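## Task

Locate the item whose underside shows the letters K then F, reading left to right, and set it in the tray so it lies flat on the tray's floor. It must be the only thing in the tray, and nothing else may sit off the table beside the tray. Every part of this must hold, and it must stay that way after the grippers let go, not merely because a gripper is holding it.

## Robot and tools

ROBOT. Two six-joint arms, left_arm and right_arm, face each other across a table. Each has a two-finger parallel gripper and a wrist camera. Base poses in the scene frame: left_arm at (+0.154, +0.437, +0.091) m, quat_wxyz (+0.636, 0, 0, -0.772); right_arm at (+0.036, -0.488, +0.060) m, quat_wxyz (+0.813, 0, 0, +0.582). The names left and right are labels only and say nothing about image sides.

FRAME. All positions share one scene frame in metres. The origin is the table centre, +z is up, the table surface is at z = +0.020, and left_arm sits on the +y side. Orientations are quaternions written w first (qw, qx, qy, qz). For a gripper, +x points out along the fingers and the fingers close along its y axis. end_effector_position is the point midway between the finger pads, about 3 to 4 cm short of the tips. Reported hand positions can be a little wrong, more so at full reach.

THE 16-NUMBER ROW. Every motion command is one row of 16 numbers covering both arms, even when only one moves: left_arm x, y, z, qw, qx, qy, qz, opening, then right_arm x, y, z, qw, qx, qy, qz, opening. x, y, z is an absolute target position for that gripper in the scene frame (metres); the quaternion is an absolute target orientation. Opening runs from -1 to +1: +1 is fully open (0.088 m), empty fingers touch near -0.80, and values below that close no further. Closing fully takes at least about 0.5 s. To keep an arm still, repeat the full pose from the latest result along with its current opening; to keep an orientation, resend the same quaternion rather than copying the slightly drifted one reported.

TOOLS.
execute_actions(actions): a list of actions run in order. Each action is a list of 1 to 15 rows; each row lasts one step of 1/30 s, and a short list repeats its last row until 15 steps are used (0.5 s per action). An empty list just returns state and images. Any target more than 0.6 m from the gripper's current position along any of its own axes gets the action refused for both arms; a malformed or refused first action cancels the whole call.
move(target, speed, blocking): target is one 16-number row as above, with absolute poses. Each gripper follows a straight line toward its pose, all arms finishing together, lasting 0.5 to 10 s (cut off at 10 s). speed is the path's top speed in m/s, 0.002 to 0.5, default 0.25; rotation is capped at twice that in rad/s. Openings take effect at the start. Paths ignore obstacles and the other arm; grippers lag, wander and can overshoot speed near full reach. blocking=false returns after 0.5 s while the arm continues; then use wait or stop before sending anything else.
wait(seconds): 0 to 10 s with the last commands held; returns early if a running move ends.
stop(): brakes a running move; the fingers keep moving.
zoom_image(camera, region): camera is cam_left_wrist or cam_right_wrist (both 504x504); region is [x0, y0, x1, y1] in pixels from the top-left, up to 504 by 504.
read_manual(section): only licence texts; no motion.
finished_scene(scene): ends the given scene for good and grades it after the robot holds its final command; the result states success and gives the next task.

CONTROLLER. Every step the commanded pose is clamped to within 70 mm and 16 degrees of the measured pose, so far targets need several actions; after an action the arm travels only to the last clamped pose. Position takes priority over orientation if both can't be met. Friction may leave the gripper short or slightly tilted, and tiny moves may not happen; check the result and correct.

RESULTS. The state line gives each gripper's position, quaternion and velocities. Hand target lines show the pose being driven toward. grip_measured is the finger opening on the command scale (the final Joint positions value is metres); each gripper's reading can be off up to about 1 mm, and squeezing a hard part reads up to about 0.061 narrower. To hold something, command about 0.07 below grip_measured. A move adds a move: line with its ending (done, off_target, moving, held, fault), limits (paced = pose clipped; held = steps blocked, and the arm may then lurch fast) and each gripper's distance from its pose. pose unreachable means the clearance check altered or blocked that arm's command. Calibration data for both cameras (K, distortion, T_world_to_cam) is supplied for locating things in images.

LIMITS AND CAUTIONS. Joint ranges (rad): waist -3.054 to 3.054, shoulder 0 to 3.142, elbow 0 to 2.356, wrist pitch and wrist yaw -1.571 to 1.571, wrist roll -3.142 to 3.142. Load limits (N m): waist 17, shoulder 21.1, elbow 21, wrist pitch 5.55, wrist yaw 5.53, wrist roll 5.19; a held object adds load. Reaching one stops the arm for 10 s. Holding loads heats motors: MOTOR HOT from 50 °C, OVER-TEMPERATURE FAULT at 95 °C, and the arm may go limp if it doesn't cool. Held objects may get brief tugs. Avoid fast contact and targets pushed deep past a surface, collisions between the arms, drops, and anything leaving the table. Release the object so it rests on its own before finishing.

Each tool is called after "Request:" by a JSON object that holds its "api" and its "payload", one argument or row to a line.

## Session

Request:
{"api": "execute_actions", "payload": {
  "actions": []
}}

Scene clock: 0.00 s.
left_arm: end_effector_position=(-0.2690, +0.2477, +0.2623) grip_measured=-0.782 end_effector_quat_wxyz=(+0.264, -0.073, +0.405, -0.873) end_effector_velocity=(-0.001, +0.002, -0.002) end_effector_angular_velocity=(+0.011, -0.002, -0.019) | right_arm: end_effector_position=(-0.0395, -0.3057, +0.2245) grip_measured=-0.799 end_effector_quat_wxyz=(+0.448, -0.292, -0.013, +0.845) end_effector_velocity=(+0.002, -0.002, -0.005) end_effector_angular_velocity=(-0.018, -0.013, -0.005)
Joint positions: left_arm=[-1.016  1.742  0.745  0.911 -0.187 -0.86   0.001] | right_arm=[ 0.487  0.34   0.424 -0.614 -0.306 -0.505  0.   ]
Joint velocities: left_arm=[ 0.002 -0.002 -0.002 -0.007  0.022 -0.007 -0.   ] | right_arm=[-0.002 -0.002 -0.002 -0.022  0.007 -0.007  0.   ]
Motor temperatures (°C, as the motors report them): left_arm=[23 28 26 23 24 21] | right_arm=[24 24 23 23 22 21]
Heat: left arm: hottest shoulder 28 °C (+0.0 °C/min); right arm: hottest waist 24 °C (+0.0 °C/min).
Hand target (left_arm): -0.269, +0.248, +0.262; -0.264, +0.073, -0.405, +0.873
Hand target (right_arm): -0.039, -0.306, +0.224; +0.448, -0.292, -0.013, +0.845
camera_calibration (this result's frames):
cam_left_wrist: T_world_to_cam=[[-0.406994, 0.520234, 0.750808, -0.422535], [-0.066935, 0.802769, -0.592521, -0.0273225], [-0.910975, -0.291408, -0.291901, -0.0162202], [0, 0, 0, 1]] pos_world=[-0.188575, 0.237024, 0.296319]
cam_right_wrist: T_world_to_cam=[[0.752695, 0.611492, 0.243985, 0.176582], [0.623145, -0.542103, -0.56375, 0.00339312], [-0.212463, 0.57637, -0.789087, 0.423269], [0, 0, 0, 1]] pos_world=[-0.0450977, -0.350098, 0.292825]

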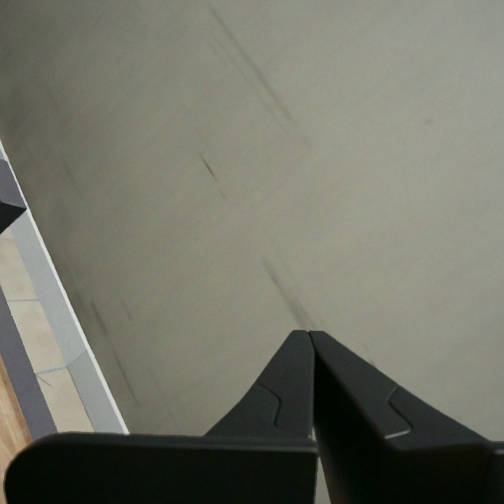

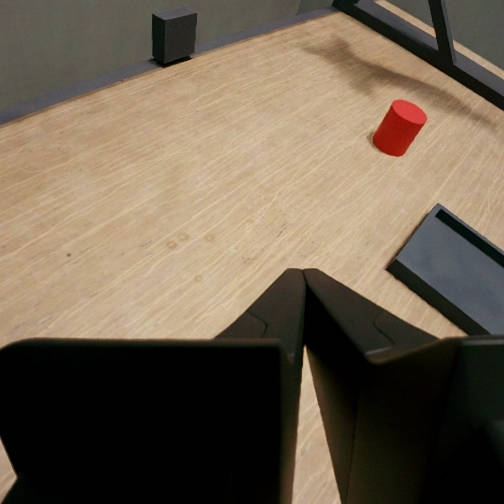

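Request:
{"api": "move", "payload": {
  "target": [0.12,0.25,0.45,0.604,0.262,0.220,-0.720,1,0.05,-0.3,0.42,0.693,-0.231,0.252,0.635,1],
  "speed": 0.35
}}

Scene clock: 11.67 s.
left_arm: end_effector_position=(+0.1197, +0.2506, +0.4484) grip_measured=+1.000 end_effector_quat_wxyz=(+0.605, +0.260, +0.225, -0.718) end_effector_velocity=(+0.003, +0.005, -0.003) end_effector_angular_velocity=(+0.028, -0.000, -0.012) | right_arm: end_effector_position=(+0.0489, -0.2998, +0.4181) grip_measured=+0.994 end_effector_quat_wxyz=(+0.690, -0.232, +0.250, +0.638) end_effector_velocity=(+0.001, -0.005, -0.006) end_effector_angular_velocity=(-0.037, -0.008, -0.003)
Joint positions: left_arm=[-0.004  0.899  1.501 -1.304 -0.018 -0.026  0.088] | right_arm=[ 0.275  0.894  1.501 -1.303  0.02   0.016  0.088]
Joint velocities: left_arm=[ 0.051  0.002  0.012 -0.037  0.051  0.037  0.   ] | right_arm=[-0.002  0.002  0.002 -0.037  0.007 -0.007 -0.   ]
Motor temperatures (°C, as the motors report them): left_arm=[23 29 27 25 24 21] | right_arm=[24 24 25 25 22 21]
Heat: left arm: hottest shoulder 29 °C (+5.1 °C/min); right arm: hottest elbow 25 °C (+5.1 °C/min).
Hand target (left_arm): +0.120, +0.250, +0.451; +0.605, +0.259, +0.222, -0.720
Hand target (right_arm): +0.050, -0.300, +0.420; +0.693, -0.231, +0.251, +0.635
Off the commanded pose (left_arm): 0.002 m, 1 deg.
Off the commanded pose (right_arm): 0.002 m, 1 deg.
move: done
camera_calibration (this result's frames):
cam_left_wrist: T_world_to_cam=[[-0.988499, 0.150963, 0.00889085, 0.0893319], [0.123711, 0.841062, -0.526602, 0.0446767], [-0.0869754, -0.519446, -0.850065, 0.601741], [0, 0, 0, 1]] pos_world=[0.135114, 0.26151, 0.534252]
cam_right_wrist: T_world_to_cam=[[0.996119, -0.0778378, -0.041079, -0.0400957], [-0.0879729, -0.89457, -0.438185, -0.0627655], [-0.00264066, 0.440098, -0.897946, 0.585867], [0, 0, 0, 1]] pos_world=[0.0359655, -0.317108, 0.496927]

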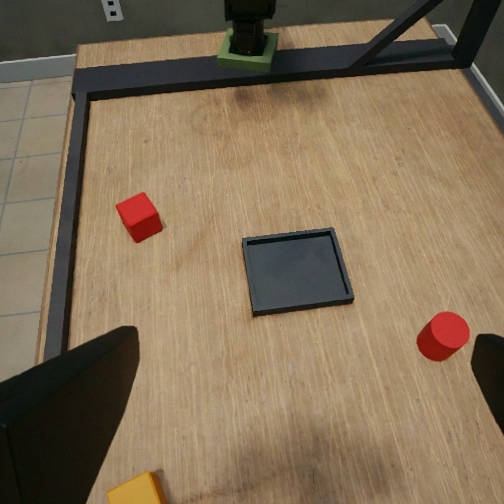

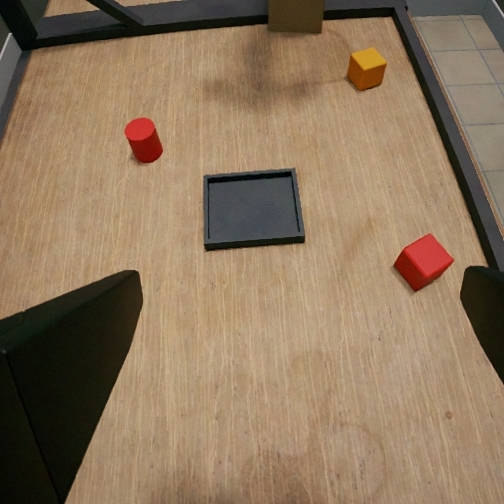

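Request:
{"api": "move", "payload": {
  "target": [-0.121,0.119,0.16,0.2876,0.6459,0.2876,-0.6459,1,0.24,-0.122,0.16,0.6846,-0.177,0.6846,0.177,1],
  "speed": 0.3
}}

Scene clock: 25.10 s.
left_arm: end_effector_position=(-0.1181, +0.1199, +0.1617) grip_measured=+1.000 end_effector_quat_wxyz=(+0.293, +0.644, +0.291, -0.644) end_effector_velocity=(+0.005, +0.002, -0.006) end_effector_angular_velocity=(+0.013, -0.041, +0.005) | right_arm: end_effector_position=(+0.2387, -0.1223, +0.1645) grip_measured=+0.994 end_effector_quat_wxyz=(+0.690, -0.176, +0.678, +0.183) end_effector_velocity=(-0.003, -0.002, -0.005) end_effector_angular_velocity=(-0.024, +0.022, -0.005)
Joint positions: left_arm=[-0.517  2.166  1.795 -1.197 -0.002  0.01   0.088] | right_arm=[-0.176  2.141  1.89  -1.303  0.006  0.554  0.088]
Joint velocities: left_arm=[-0.002  0.017  0.002 -0.022 -0.022 -0.007  0.   ] | right_arm=[ 0.002  0.017  0.007 -0.022 -0.007  0.007 -0.   ]
Motor temperatures (°C, as the motors report them): left_arm=[23 28 28 26 24 21] | right_arm=[24 24 25 25 22 21]
Heat: left arm: hottest shoulder 28 °C (+0.0 °C/min); right arm: hottest elbow 25 °C (+2.4 °C/min).
Hand target (left_arm): -0.120, +0.119, +0.159; +0.289, +0.646, +0.290, -0.644
Hand target (right_arm): +0.240, -0.122, +0.158; +0.687, -0.179, +0.682, +0.176
Off the commanded pose (left_arm): 0.003 m, 1 deg.
Off the commanded pose (right_arm): 0.005 m, 1 deg.
move: done
camera_calibration (this result's frames):
cam_left_wrist: T_world_to_cam=[[-0.758996, 0.650947, -0.0139075, -0.15266], [0.616179, 0.725031, 0.307659, -0.0297733], [0.210353, 0.224943, -0.951395, 0.231783], [0, 0, 0, 1]] pos_world=[-0.146279, 0.068822, 0.227554]
cam_right_wrist: T_world_to_cam=[[0.463272, -0.885648, -0.0317233, -0.198946], [-0.809038, -0.437266, 0.392753, 0.0929491], [-0.361713, -0.156286, -0.919097, 0.296715], [0, 0, 0, 1]] pos_world=[0.274691, -0.0891804, 0.229892]

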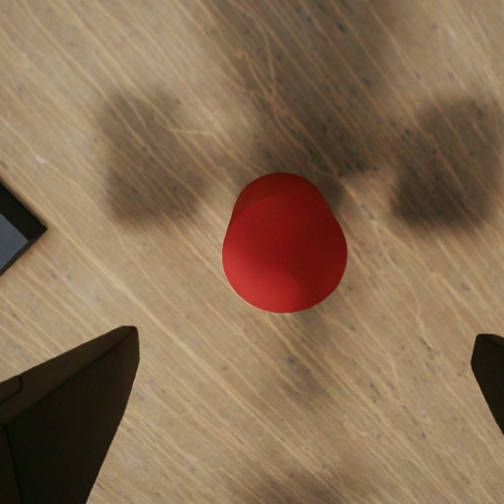

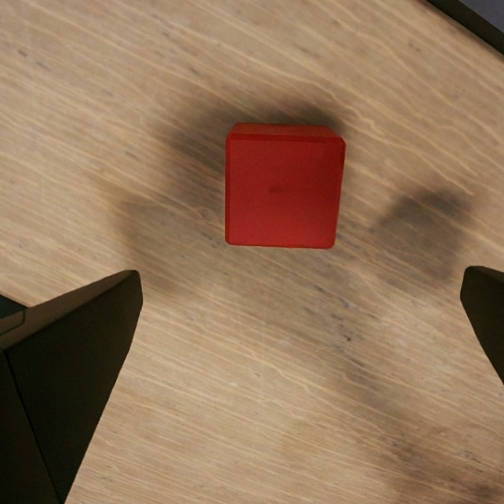

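Request:
{"api": "move", "payload": {
  "target": [-0.121,0.112,0.064,0.2876,0.6459,0.2876,-0.6459,1,0.240,-0.117,0.062,0.6846,-0.177,0.6846,0.177,1],
  "speed": 0.1
}}

Scene clock: 34.83 s.
left_arm: end_effector_position=(-0.1232, +0.1108, +0.0703) grip_measured=+1.000 end_effector_quat_wxyz=(+0.291, +0.641, +0.285, -0.650) end_effector_velocity=(+0.002, +0.005, +0.000) end_effector_angular_velocity=(+0.022, -0.009, +0.005) | right_arm: end_effector_position=(+0.2428, -0.1144, +0.0724) grip_measured=+0.994 end_effector_quat_wxyz=(+0.692, -0.172, +0.677, +0.183) end_effector_velocity=(-0.001, -0.002, +0.000) end_effector_angular_velocity=(-0.003, +0.010, -0.010)
Joint positions: left_arm=[-0.512  2.297  1.636 -0.895 -0.002  0.026  0.088] | right_arm=[-0.176  2.235  1.671 -0.981  0.005  0.559  0.088]
Joint velocities: left_arm=[-0.002 -0.002 -0.002 -0.022  0.007 -0.007  0.   ] | right_arm=[-0.002 -0.002 -0.002 -0.007 -0.007  0.007  0.   ]
Motor temperatures (°C, as the motors report them): left_arm=[23 30 29 25 24 21] | right_arm=[24 26 26 25 22 21]
Heat: left arm: hottest shoulder 30 °C (+3.4 °C/min); right arm: hottest shoulder 26 °C (+3.4 °C/min).
Hand target (left_arm): -0.121, +0.112, +0.064; +0.288, +0.646, +0.288, -0.646
Hand target (right_arm): +0.240, -0.117, +0.062; +0.684, -0.177, +0.685, +0.177
Off the commanded pose (left_arm): 0.007 m, 1 deg.
Off the commanded pose (right_arm): 0.011 m, 1 deg.
move: off_target (right_arm)
camera_calibration (this result's frames):
cam_left_wrist: T_world_to_cam=[[-0.751863, 0.659176, -0.0137468, -0.151919], [0.626697, 0.720984, 0.295691, 0.0106399], [0.204824, 0.213704, -0.955185, 0.14874], [0, 0, 0, 1]] pos_world=[-0.151355, 0.0606839, 0.136839]
cam_right_wrist: T_world_to_cam=[[0.458316, -0.888009, -0.0372323, -0.195481], [-0.812606, -0.435632, 0.387165, 0.137345], [-0.360025, -0.147188, -0.921259, 0.215651], [0, 0, 0, 1]] pos_world=[0.278839, -0.0820154, 0.138217]

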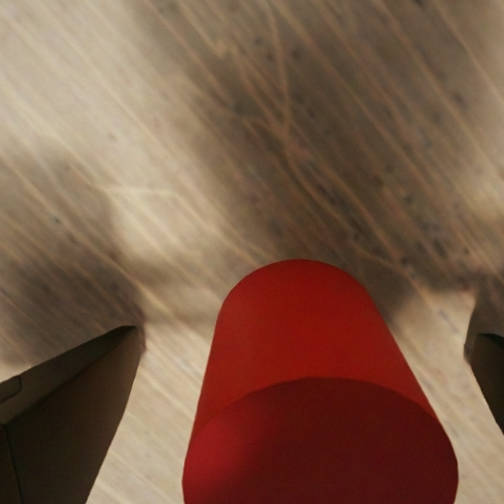

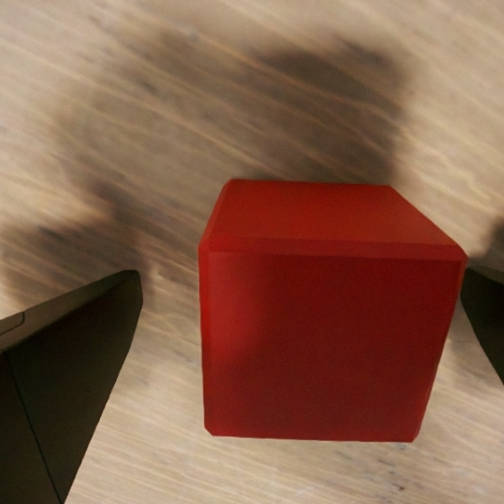

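Request:
{"api": "execute_actions", "payload": {
  "actions": [
    [[-0.120,0.113,0.066,0.2876,0.6459,0.2876,-0.6459,0.3,0.240,-0.118,0.060,0.6846,-0.177,0.6846,0.177,0.3]],
    [[-0.120,0.113,0.066,0.2876,0.6459,0.2876,-0.6459,-0.05,0.240,-0.118,0.062,0.6846,-0.177,0.6846,0.177,-0.05]]
  ]
}}

Scene clock: 41.37 s.
left_arm: end_effector_position=(-0.1226, +0.1114, +0.0695) grip_measured=+0.066 end_effector_quat_wxyz=(+0.291, +0.642, +0.286, -0.649) end_effector_velocity=(-0.000, +0.003, +0.000) end_effector_angular_velocity=(+0.010, +0.001, +0.005) | right_arm: end_effector_position=(+0.2427, -0.1146, +0.0707) grip_measured=+0.064 end_effector_quat_wxyz=(+0.692, -0.172, +0.677, +0.183) end_effector_velocity=(-0.001, -0.001, +0.002) end_effector_angular_velocity=(+0.002, +0.008, -0.010)
Joint positions: left_arm=[-0.511  2.297  1.633 -0.894 -0.002  0.026  0.042] | right_arm=[-0.176  2.235  1.664 -0.972  0.004  0.559  0.042]
Joint velocities: left_arm=[-0.002 -0.002 -0.002 -0.007  0.007 -0.007 -0.   ] | right_arm=[-0.002 -0.007 -0.002 -0.007 -0.007  0.007 -0.   ]
Motor temperatures (°C, as the motors report them): left_arm=[23 32 29 25 24 21] | right_arm=[24 27 26 24 22 21]
Heat: left arm: hottest shoulder 32 °C (+5.8 °C/min); right arm: hottest shoulder 27 °C (+4.4 °C/min).
Hand target (left_arm): -0.120, +0.113, +0.066; +0.288, +0.646, +0.288, -0.646
Hand target (right_arm): +0.240, -0.118, +0.062; +0.685, -0.177, +0.684, +0.177
Off the commanded pose (left_arm): 0.005 m, 1 deg.
Off the commanded pose (right_arm): 0.010 m, 2 deg.
camera_calibration (this result's frames):
cam_left_wrist: T_world_to_cam=[[-0.75184, 0.659211, -0.0133307, -0.151866], [0.626272, 0.720304, 0.298237, 0.00992864], [0.206204, 0.215878, -0.954399, 0.147625], [0, 0, 0, 1]] pos_world=[-0.150838, 0.061091, 0.135907]
cam_right_wrist: T_world_to_cam=[[0.458347, -0.887934, -0.0386101, -0.195495], [-0.812828, -0.436357, 0.385879, 0.137911], [-0.359483, -0.145483, -0.921741, 0.214098], [0, 0, 0, 1]] pos_world=[0.278667, -0.0822606, 0.136578]

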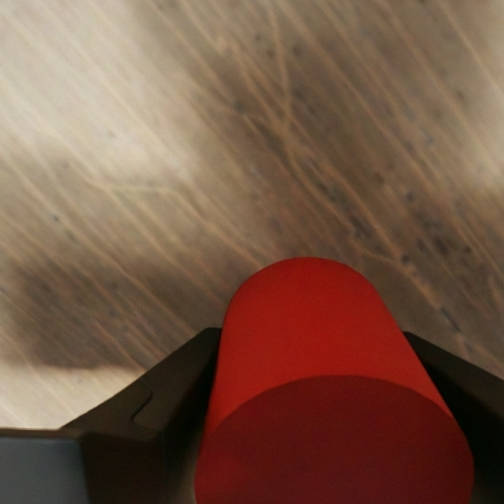

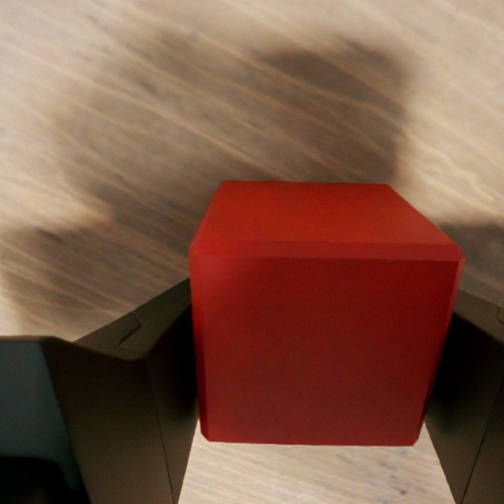

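Request:
{"api": "move", "payload": {
  "target": [-0.120,0.113,0.12,0.2876,0.6459,0.2876,-0.6459,-0.05,0.240,-0.118,0.12,0.6846,-0.177,0.6846,0.177,-0.05],
  "speed": 0.15
}}

Request:
{"api": "move", "payload": {
  "target": [0.117,0.15,0.25,0.660,0.0327,0.0288,-0.750,-0.05,0.073,-0.2,0.25,0.750,-0.0288,0.0327,0.660,-0.05],
  "speed": 0.3
}}

Scene clock: 49.13 s.
left_arm: end_effector_position=(-0.1183, +0.1164, +0.1112) grip_measured=+0.066 end_effector_quat_wxyz=(+0.285, +0.653, +0.291, -0.638) end_effector_velocity=(+0.003, +0.003, +0.002) end_effector_angular_velocity=(+0.008, -0.017, +0.005) | right_arm: end_effector_position=(+0.2394, -0.1205, +0.1127) grip_measured=+0.064 end_effector_quat_wxyz=(+0.681, -0.183, +0.688, +0.172) end_effector_velocity=(+0.001, +0.002, +0.004) end_effector_angular_velocity=(+0.010, +0.003, +0.005)
Joint positions: left_arm=[-0.511  2.243  1.715 -1.066 -0.002  0.026  0.042] | right_arm=[-0.176  2.204  1.784 -1.168  0.004  0.559  0.042]
Joint velocities: left_arm=[-0.002 -0.002  0.002 -0.022 -0.007 -0.007 -0.   ] | right_arm=[-0.002 -0.002  0.012 -0.007 -0.007 -0.007 -0.   ]
Motor temperatures (°C, as the motors report them): left_arm=[23 34 29 24 24 21] | right_arm=[24 28 26 24 22 21]
Heat: left arm: hottest shoulder 34 °C (+7.3 °C/min); right arm: hottest shoulder 28 °C (+4.9 °C/min).
Hand target (left_arm): -0.120, +0.113, +0.120; +0.288, +0.646, +0.288, -0.646
Hand target (right_arm): +0.240, -0.118, +0.120; +0.685, -0.177, +0.685, +0.177
Off the commanded pose (left_arm): 0.010 m, 1 deg.
Off the commanded pose (right_arm): 0.008 m, 1 deg.
move: off_target (left_arm)
camera_calibration (this result's frames):
cam_left_wrist: T_world_to_cam=[[-0.751543, 0.65956, -0.0127914, -0.151477], [0.619112, 0.711884, 0.331543, -0.0124163], [0.227779, 0.24125, -0.943353, 0.183778], [0, 0, 0, 1]] pos_world=[-0.148015, 0.0644105, 0.175546]
cam_right_wrist: T_world_to_cam=[[0.457783, -0.888958, -0.0137496, -0.200405], [-0.804144, -0.420603, 0.420054, 0.112452], [-0.379193, -0.181237, -0.907395, 0.249599], [0, 0, 0, 1]] pos_world=[0.276816, -0.0856174, 0.176493]

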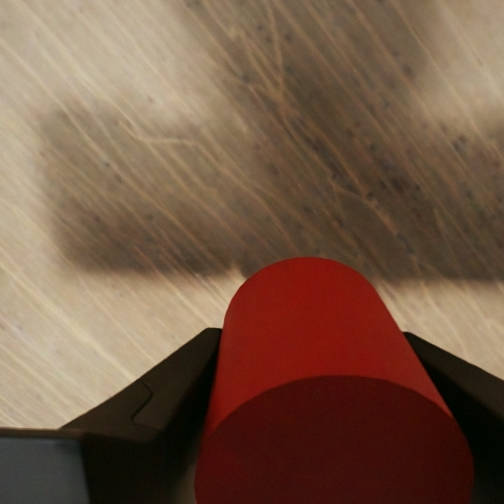

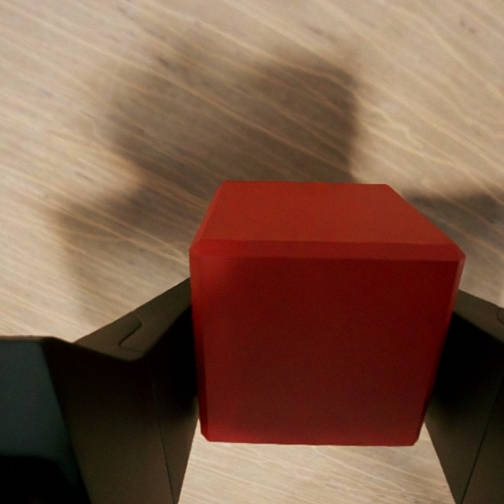

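Scene clock: 52.53 s.
left_arm: end_effector_position=(+0.1159, +0.1486, +0.2522) grip_measured=+0.066 end_effector_quat_wxyz=(+0.656, +0.034, +0.026, -0.753) end_effector_velocity=(+0.002, +0.001, +0.002) end_effector_angular_velocity=(-0.014, +0.023, +0.012) | right_arm: end_effector_position=(+0.0745, -0.1989, +0.2545) grip_measured=+0.064 end_effector_quat_wxyz=(+0.753, -0.023, +0.037, +0.657) end_effector_velocity=(+0.002, -0.001, +0.000) end_effector_angular_velocity=(+0.004, -0.023, -0.008)
Joint positions: left_arm=[0.066 0.92  0.122 0.712 0.011 0.006 0.042] | right_arm=[0.198 0.793 0.239 0.468 0.007 0.014 0.042]
Joint velocities: left_arm=[ 0.002 -0.002 -0.007  0.022 -0.007 -0.022  0.   ] | right_arm=[-0.002 -0.007 -0.007  0.007  0.007 -0.022 -0.   ]
Motor temperatures (°C, as the motors report them): left_arm=[23 34 29 25 24 21] | right_arm=[24 28 26 25 22 21]
Heat: left arm: hottest shoulder 34 °C (+6.9 °C/min); right arm: hottest shoulder 28 °C (+4.6 °C/min).
Hand target (left_arm): +0.117, +0.150, +0.251; +0.656, +0.032, +0.028, -0.753
Hand target (right_arm): +0.073, -0.200, +0.252; +0.750, -0.024, +0.035, +0.660
Off the commanded pose (left_arm): 0.003 m, 1 deg.
Off the commanded pose (right_arm): 0.005 m, 1 deg.
move: done
camera_calibration (this result's frames):
cam_left_wrist: T_world_to_cam=[[-0.992087, 0.125464, 0.00482058, 0.107891], [0.0445055, 0.387303, -0.920878, 0.203654], [-0.117404, -0.913376, -0.389822, 0.327634], [0, 0, 0, 1]] pos_world=[0.136439, 0.206841, 0.314739]
cam_right_wrist: T_world_to_cam=[[0.99252, -0.112403, -0.0476437, -0.06942], [-0.0959703, -0.477143, -0.87357, 0.152485], [0.0754591, 0.871608, -0.484362, 0.369391], [0, 0, 0, 1]] pos_world=[0.0556609, -0.25701, 0.308818]

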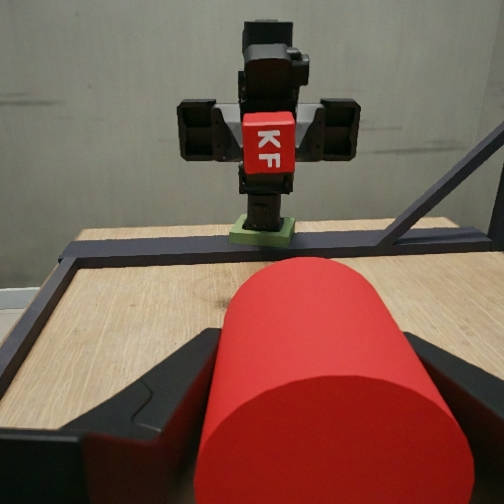

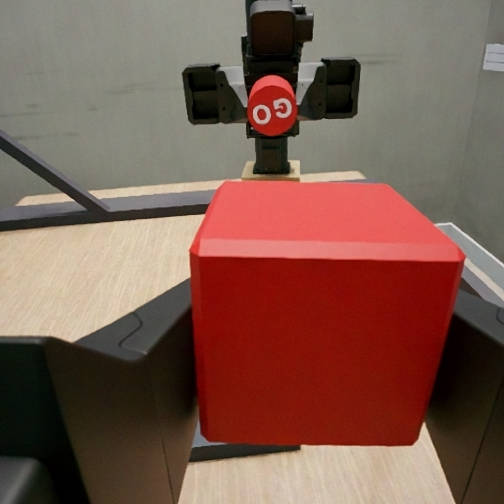

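Request:
{"api": "zoom_image", "payload": {
  "camera": "cam_left_wrist",
  "region": [220,90,320,190]
}}

Region (220, 90, 320, 190) of cam_left_wrist's 504x504 image, scaled by 5.040, with more detail than that image has.

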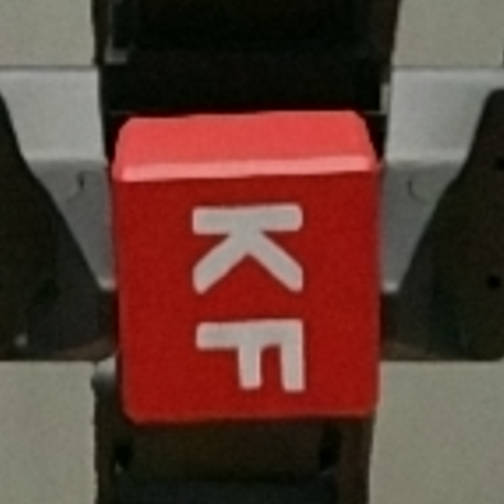

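Request:
{"api": "move", "payload": {
  "target": [-0.05,0.22,0.12,0.2876,0.6459,0.2876,-0.6459,-0.05,0.04,-0.02,0.125,0.5,-0.5,0.5,0.5,-0.05],
  "speed": 0.3
}}

Scene clock: 66.63 s.
left_arm: end_effector_position=(-0.0475, +0.2216, +0.1196) grip_measured=+0.066 end_effector_quat_wxyz=(+0.293, +0.644, +0.293, -0.643) end_effector_velocity=(+0.001, +0.000, -0.000) end_effector_angular_velocity=(+0.000, -0.010, +0.005) | right_arm: end_effector_position=(+0.0415, -0.0202, +0.1301) grip_measured=+0.064 end_effector_quat_wxyz=(+0.509, -0.498, +0.493, +0.499) end_effector_velocity=(+0.002, -0.005, +0.000) end_effector_angular_velocity=(-0.037, +0.007, +0.000)
Joint positions: left_arm=[-0.559  1.768  1.053 -0.858 -0.    -0.036  0.042] | right_arm=[ 0.32   2.387  2.164 -1.331  0.014 -0.003  0.042]
Joint velocities: left_arm=[-0.002  0.002  0.002 -0.007 -0.007 -0.007  0.   ] | right_arm=[-0.007  0.017  0.032 -0.051 -0.007 -0.007 -0.   ]
Motor temperatures (°C, as the motors report them): left_arm=[23 32 30 27 24 21] | right_arm=[24 27 26 27 22 21]
Heat: left arm: hottest shoulder 32 °C (+3.0 °C/min); right arm: hottest shoulder 27 °C (+3.0 °C/min).
Hand target (left_arm): -0.050, +0.220, +0.120; +0.290, +0.645, +0.292, -0.644
Hand target (right_arm): +0.040, -0.020, +0.123; +0.502, -0.503, +0.498, +0.498
Off the commanded pose (left_arm): 0.003 m, 1 deg.
Off the commanded pose (right_arm): 0.005 m, 1 deg.
move: done
camera_calibration (this result's frames):
cam_left_wrist: T_world_to_cam=[[-0.761213, 0.648396, -0.0117158, -0.165652], [0.613361, 0.725713, 0.311654, -0.134852], [0.210577, 0.230049, -0.950123, 0.15273], [0, 0, 0, 1]] pos_world=[-0.075545, 0.170137, 0.185199]
cam_right_wrist: T_world_to_cam=[[0.999256, -0.0362043, -0.0133091, -0.0257608], [-0.0280604, -0.919025, 0.393198, -0.0506049], [-0.0264668, -0.392532, -0.919357, 0.191124], [0, 0, 0, 1]] pos_world=[0.0293801, 0.0275824, 0.195266]

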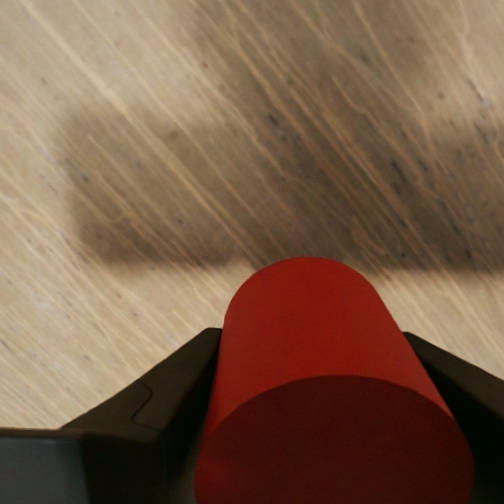

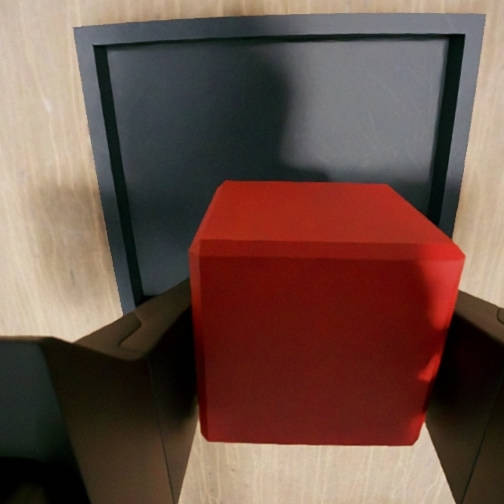

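Request:
{"api": "move", "payload": {
  "target": [-0.05,0.22,0.064,0.2876,0.6459,0.2876,-0.6459,-0.05,0.038,-0.009,0.072,0.5,-0.5,0.5,0.5,-0.05],
  "speed": 0.06
}}

Scene clock: 73.67 s.
left_arm: end_effector_position=(-0.0514, +0.2174, +0.0682) grip_measured=+0.066 end_effector_quat_wxyz=(+0.292, +0.641, +0.288, -0.649) end_effector_velocity=(+0.003, -0.003, -0.001) end_effector_angular_velocity=(-0.017, -0.014, +0.025) | right_arm: end_effector_position=(+0.0401, -0.0062, +0.0841) grip_measured=+0.064 end_effector_quat_wxyz=(+0.509, -0.494, +0.493, +0.504) end_effector_velocity=(+0.000, +0.001, +0.001) end_effector_angular_velocity=(+0.007, +0.007, +0.005)
Joint positions: left_arm=[-0.559  1.888  0.967 -0.637 -0.    -0.026  0.042] | right_arm=[ 0.32   2.463  2.118 -1.199  0.005 -0.003  0.042]
Joint velocities: left_arm=[ 0.002  0.002 -0.002  0.007 -0.022 -0.022 -0.   ] | right_arm=[-0.002 -0.002 -0.002  0.007 -0.007 -0.007 -0.   ]
Motor temperatures (°C, as the motors report them): left_arm=[23 32 30 26 24 21] | right_arm=[24 28 27 26 22 21]
Heat: left arm: hottest shoulder 32 °C (+3.0 °C/min); right arm: hottest shoulder 28 °C (+3.0 °C/min).
Hand target (left_arm): -0.050, +0.220, +0.064; +0.288, +0.646, +0.288, -0.646
Hand target (right_arm): +0.038, -0.009, +0.072; +0.500, -0.500, +0.500, +0.500
Off the commanded pose (left_arm): 0.005 m, 1 deg.
Off the commanded pose (right_arm): 0.013 m, 2 deg.
move: off_target (right_arm)
camera_calibration (this result's frames):
cam_left_wrist: T_world_to_cam=[[-0.755117, 0.655496, -0.0111174, -0.167791], [0.623509, 0.723302, 0.296769, -0.111351], [0.202572, 0.217163, -0.954885, 0.108399], [0, 0, 0, 1]] pos_world=[-0.0792321, 0.166986, 0.134689]
cam_right_wrist: T_world_to_cam=[[0.999113, -0.0354517, -0.022729, -0.0236097], [-0.0239939, -0.922775, 0.38459, -0.0191974], [-0.0346082, -0.383704, -0.922807, 0.154951], [0, 0, 0, 1]] pos_world=[0.0284907, 0.0409034, 0.149837]

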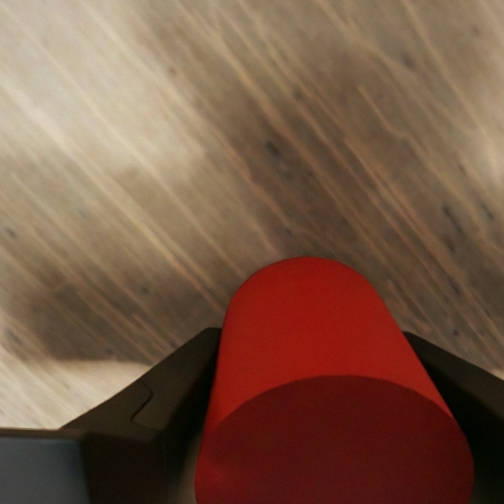

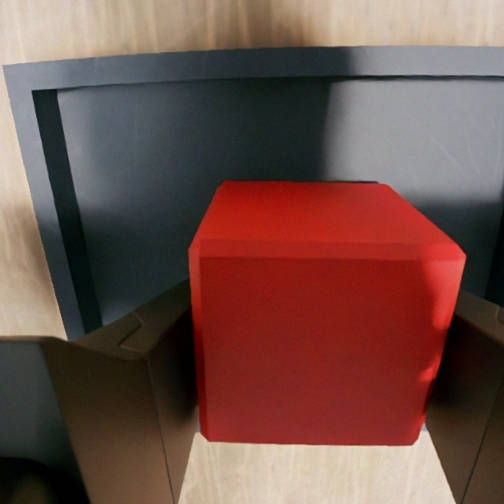

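Request:
{"api": "move", "payload": {
  "target": [-0.05,0.22,0.060,0.2876,0.6459,0.2876,-0.6459,-0.05,0.038,-0.009,0.064,0.5,-0.5,0.5,0.5,-0.05],
  "speed": 0.03
}}

Scene clock: 77.63 s.
left_arm: end_effector_position=(-0.0517, +0.2171, +0.0645) grip_measured=+0.066 end_effector_quat_wxyz=(+0.292, +0.640, +0.288, -0.650) end_effector_velocity=(-0.002, +0.001, +0.000) end_effector_angular_velocity=(-0.000, +0.011, +0.019) | right_arm: end_effector_position=(+0.0401, -0.0047, +0.0795) grip_measured=+0.064 end_effector_quat_wxyz=(+0.511, -0.492, +0.491, +0.506) end_effector_velocity=(-0.005, -0.005, +0.000) end_effector_angular_velocity=(-0.022, +0.022, +0.011)
Joint positions: left_arm=[-0.559  1.898  0.963 -0.621 -0.    -0.026  0.042] | right_arm=[ 0.32   2.465  2.102 -1.174  0.005 -0.003  0.042]
Joint velocities: left_arm=[-0.002 -0.002 -0.002  0.007  0.007 -0.022 -0.   ] | right_arm=[ 0.002 -0.002 -0.002 -0.022 -0.022 -0.007 -0.   ]
Motor temperatures (°C, as the motors report them): left_arm=[23 32 30 26 24 21] | right_arm=[24 29 27 26 22 21]
Heat: left arm: hottest shoulder 32 °C (+3.0 °C/min); right arm: hottest shoulder 29 °C (+4.0 °C/min).
Hand target (left_arm): -0.050, +0.220, +0.060; +0.288, +0.646, +0.288, -0.646
Hand target (right_arm): +0.038, -0.009, +0.064; +0.500, -0.500, +0.500, +0.500
Off the commanded pose (left_arm): 0.006 m, 1 deg.
Off the commanded pose (right_arm): 0.016 m, 2 deg.
move: off_target (right_arm)
camera_calibration (this result's frames):
cam_left_wrist: T_world_to_cam=[[-0.755123, 0.65549, -0.0110891, -0.167847], [0.623663, 0.723467, 0.296041, -0.109869], [0.202074, 0.216631, -0.955111, 0.105023], [0, 0, 0, 1]] pos_world=[-0.0794459, 0.166757, 0.130973]
cam_right_wrist: T_world_to_cam=[[0.999114, -0.0352687, -0.0229552, -0.0236519], [-0.0240157, -0.925827, 0.377185, -0.0154758], [-0.0345553, -0.376299, -0.925854, 0.151595], [0, 0, 0, 1]] pos_world=[0.0284977, 0.0418829, 0.145649]

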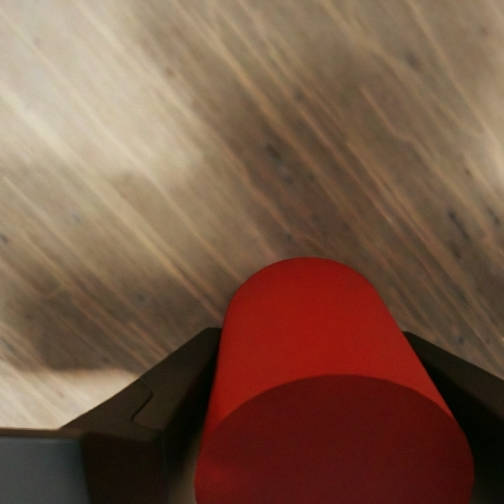

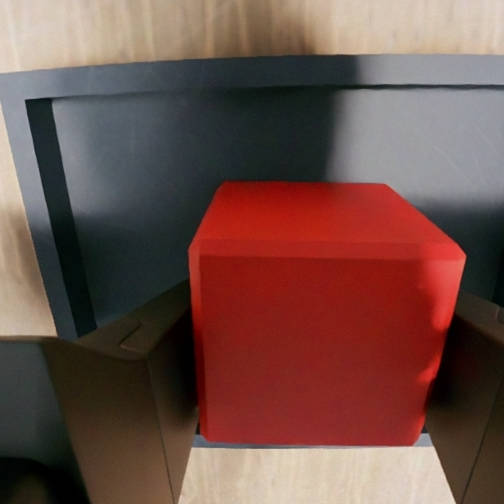

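Request:
{"api": "execute_actions", "payload": {
  "actions": [
    [[-0.05,0.219,0.062,0.2876,0.6459,0.2876,-0.6459,0.6,0.039,-0.006,0.074,0.5,-0.5,0.5,0.5,0.6]]
  ]
}}

Request:
{"api": "move", "payload": {
  "target": [-0.05,0.22,0.15,0.2876,0.6459,0.2876,-0.6459,0.6,0.039,-0.035,0.165,0.5,-0.5,0.5,0.5,0.6],
  "speed": 0.15
}}

Scene clock: 83.10 s.
left_arm: end_effector_position=(-0.0511, +0.2177, +0.0645) grip_measured=+0.589 end_effector_quat_wxyz=(+0.291, +0.642, +0.288, -0.649) end_effector_velocity=(+0.000, +0.003, +0.000) end_effector_angular_velocity=(+0.010, +0.000, +0.005) | right_arm: end_effector_position=(+0.0400, -0.0055, +0.0828) grip_measured=+0.589 end_effector_quat_wxyz=(+0.507, -0.496, +0.495, +0.503) end_effector_velocity=(-0.000, -0.006, -0.002) end_effector_angular_velocity=(-0.027, -0.007, -0.005)
Joint positions: left_arm=[-0.559  1.898  0.963 -0.625 -0.    -0.024  0.068] | right_arm=[ 0.32   2.476  2.137 -1.212  0.005 -0.004  0.068]
Joint velocities: left_arm=[-0.002 -0.002 -0.002 -0.007  0.007 -0.007  0.003] | right_arm=[ 0.002  0.002 -0.002 -0.022  0.007  0.007  0.003]
Motor temperatures (°C, as the motors report them): left_arm=[23 32 29 26 24 21] | right_arm=[24 29 26 25 22 21]
Heat: left arm: hottest shoulder 32 °C (+4.0 °C/min); right arm: hottest shoulder 29 °C (+4.0 °C/min).
Hand target (left_arm): -0.050, +0.219, +0.062; +0.288, +0.646, +0.288, -0.646
Hand target (right_arm): +0.039, -0.006, +0.074; +0.500, -0.500, +0.500, +0.500
Off the commanded pose (left_arm): 0.003 m, 1 deg.
Off the commanded pose (right_arm): 0.009 m, 1 deg.
camera_calibration (this result's frames):
cam_left_wrist: T_world_to_cam=[[-0.753845, 0.656956, -0.0112373, -0.168063], [0.624338, 0.721535, 0.299315, -0.110338], [0.204745, 0.218621, -0.954088, 0.10443], [0, 0, 0, 1]] pos_world=[-0.0791873, 0.167192, 0.130772]
cam_right_wrist: T_world_to_cam=[[0.999131, -0.0348463, -0.0228896, -0.0235458], [-0.0231218, -0.919981, 0.391279, -0.0186354], [-0.0346926, -0.39041, -0.919987, 0.153768], [0, 0, 0, 1]] pos_world=[0.028429, 0.0420678, 0.148217]

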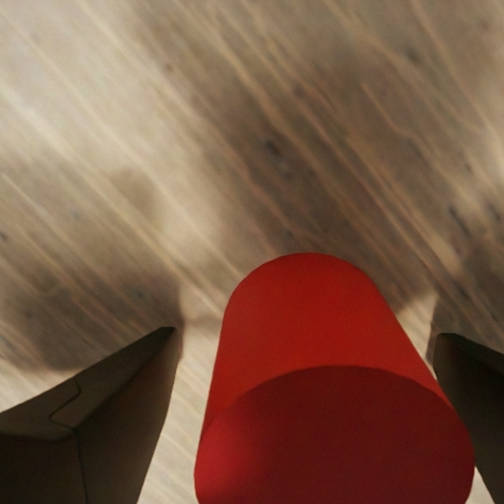

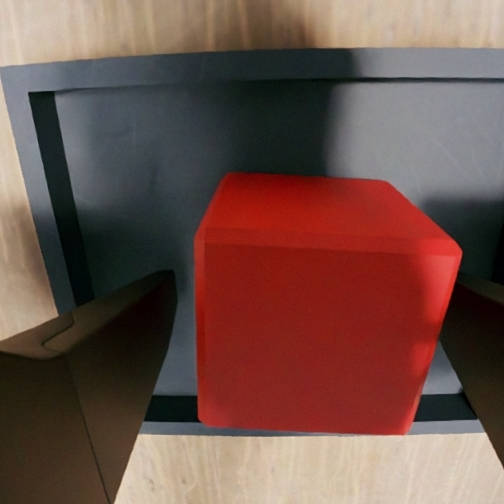

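Scene clock: 84.17 s.
left_arm: end_effector_position=(-0.0471, +0.2220, +0.1435) grip_measured=+0.597 end_effector_quat_wxyz=(+0.286, +0.652, +0.292, -0.638) end_effector_velocity=(-0.005, +0.001, +0.004) end_effector_angular_velocity=(+0.010, +0.021, -0.009) | right_arm: end_effector_position=(+0.0398, -0.0359, +0.1574) grip_measured=+0.597 end_effector_quat_wxyz=(+0.498, -0.505, +0.504, +0.494) end_effector_velocity=(-0.000, -0.002, +0.004) end_effector_angular_velocity=(-0.007, +0.022, -0.015)
Joint positions: left_arm=[-0.559  1.743  1.126 -0.976 -0.    -0.024  0.068] | right_arm=[ 0.32   2.348  2.205 -1.445  0.005 -0.004  0.068]
Joint velocities: left_arm=[-0.002 -0.002  0.012 -0.007  0.022  0.007 -0.   ] | right_arm=[-0.007 -0.002  0.012 -0.022 -0.022  0.007 -0.   ]
Motor temperatures (°C, as the motors report them): left_arm=[23 32 30 26 24 21] | right_arm=[24 30 27 25 22 21]
Heat: left arm: hottest shoulder 32 °C (+4.0 °C/min); right arm: hottest shoulder 30 °C (+5.0 °C/min).
Hand target (left_arm): -0.050, +0.220, +0.150; +0.288, +0.646, +0.288, -0.646
Hand target (right_arm): +0.039, -0.035, +0.165; +0.500, -0.500, +0.500, +0.500
Off the commanded pose (left_arm): 0.007 m, 1 deg.
Off the commanded pose (right_arm): 0.008 m, 1 deg.
move: done
camera_calibration (this result's frames):
cam_left_wrist: T_world_to_cam=[[-0.75358, 0.657239, -0.0123849, -0.166852], [0.61728, 0.71399, 0.330428, -0.142787], [0.226013, 0.241359, -0.94375, 0.172522], [0, 0, 0, 1]] pos_world=[-0.0765886, 0.169971, 0.207932]
cam_right_wrist: T_world_to_cam=[[0.999138, -0.0352847, -0.0218662, -0.0228573], [-0.0226671, -0.905047, 0.424708, -0.0805331], [-0.0347756, -0.423846, -0.905067, 0.20699], [0, 0, 0, 1]] pos_world=[0.0282104, 0.0140392, 0.221043]

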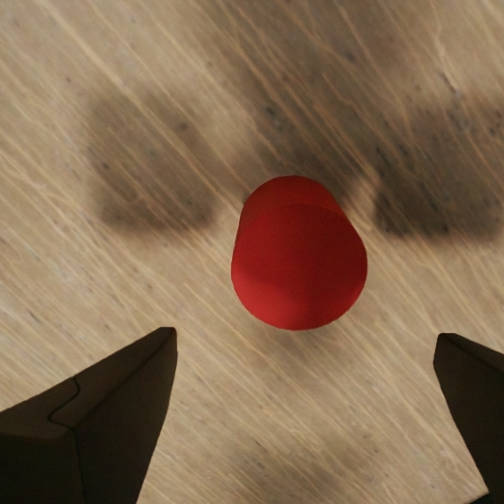

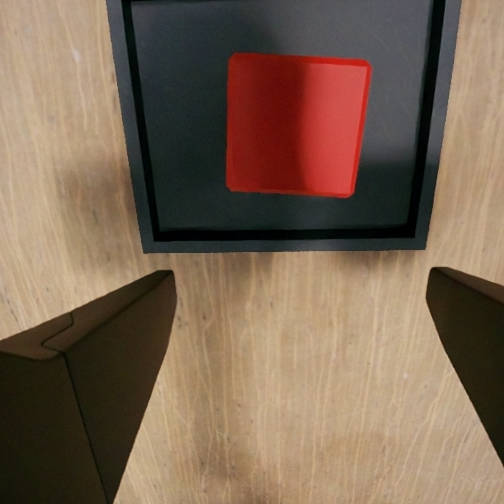

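Request:
{"api": "finished_scene", "payload": {
  "scene": 2
}}

The scene is finished: the task was done.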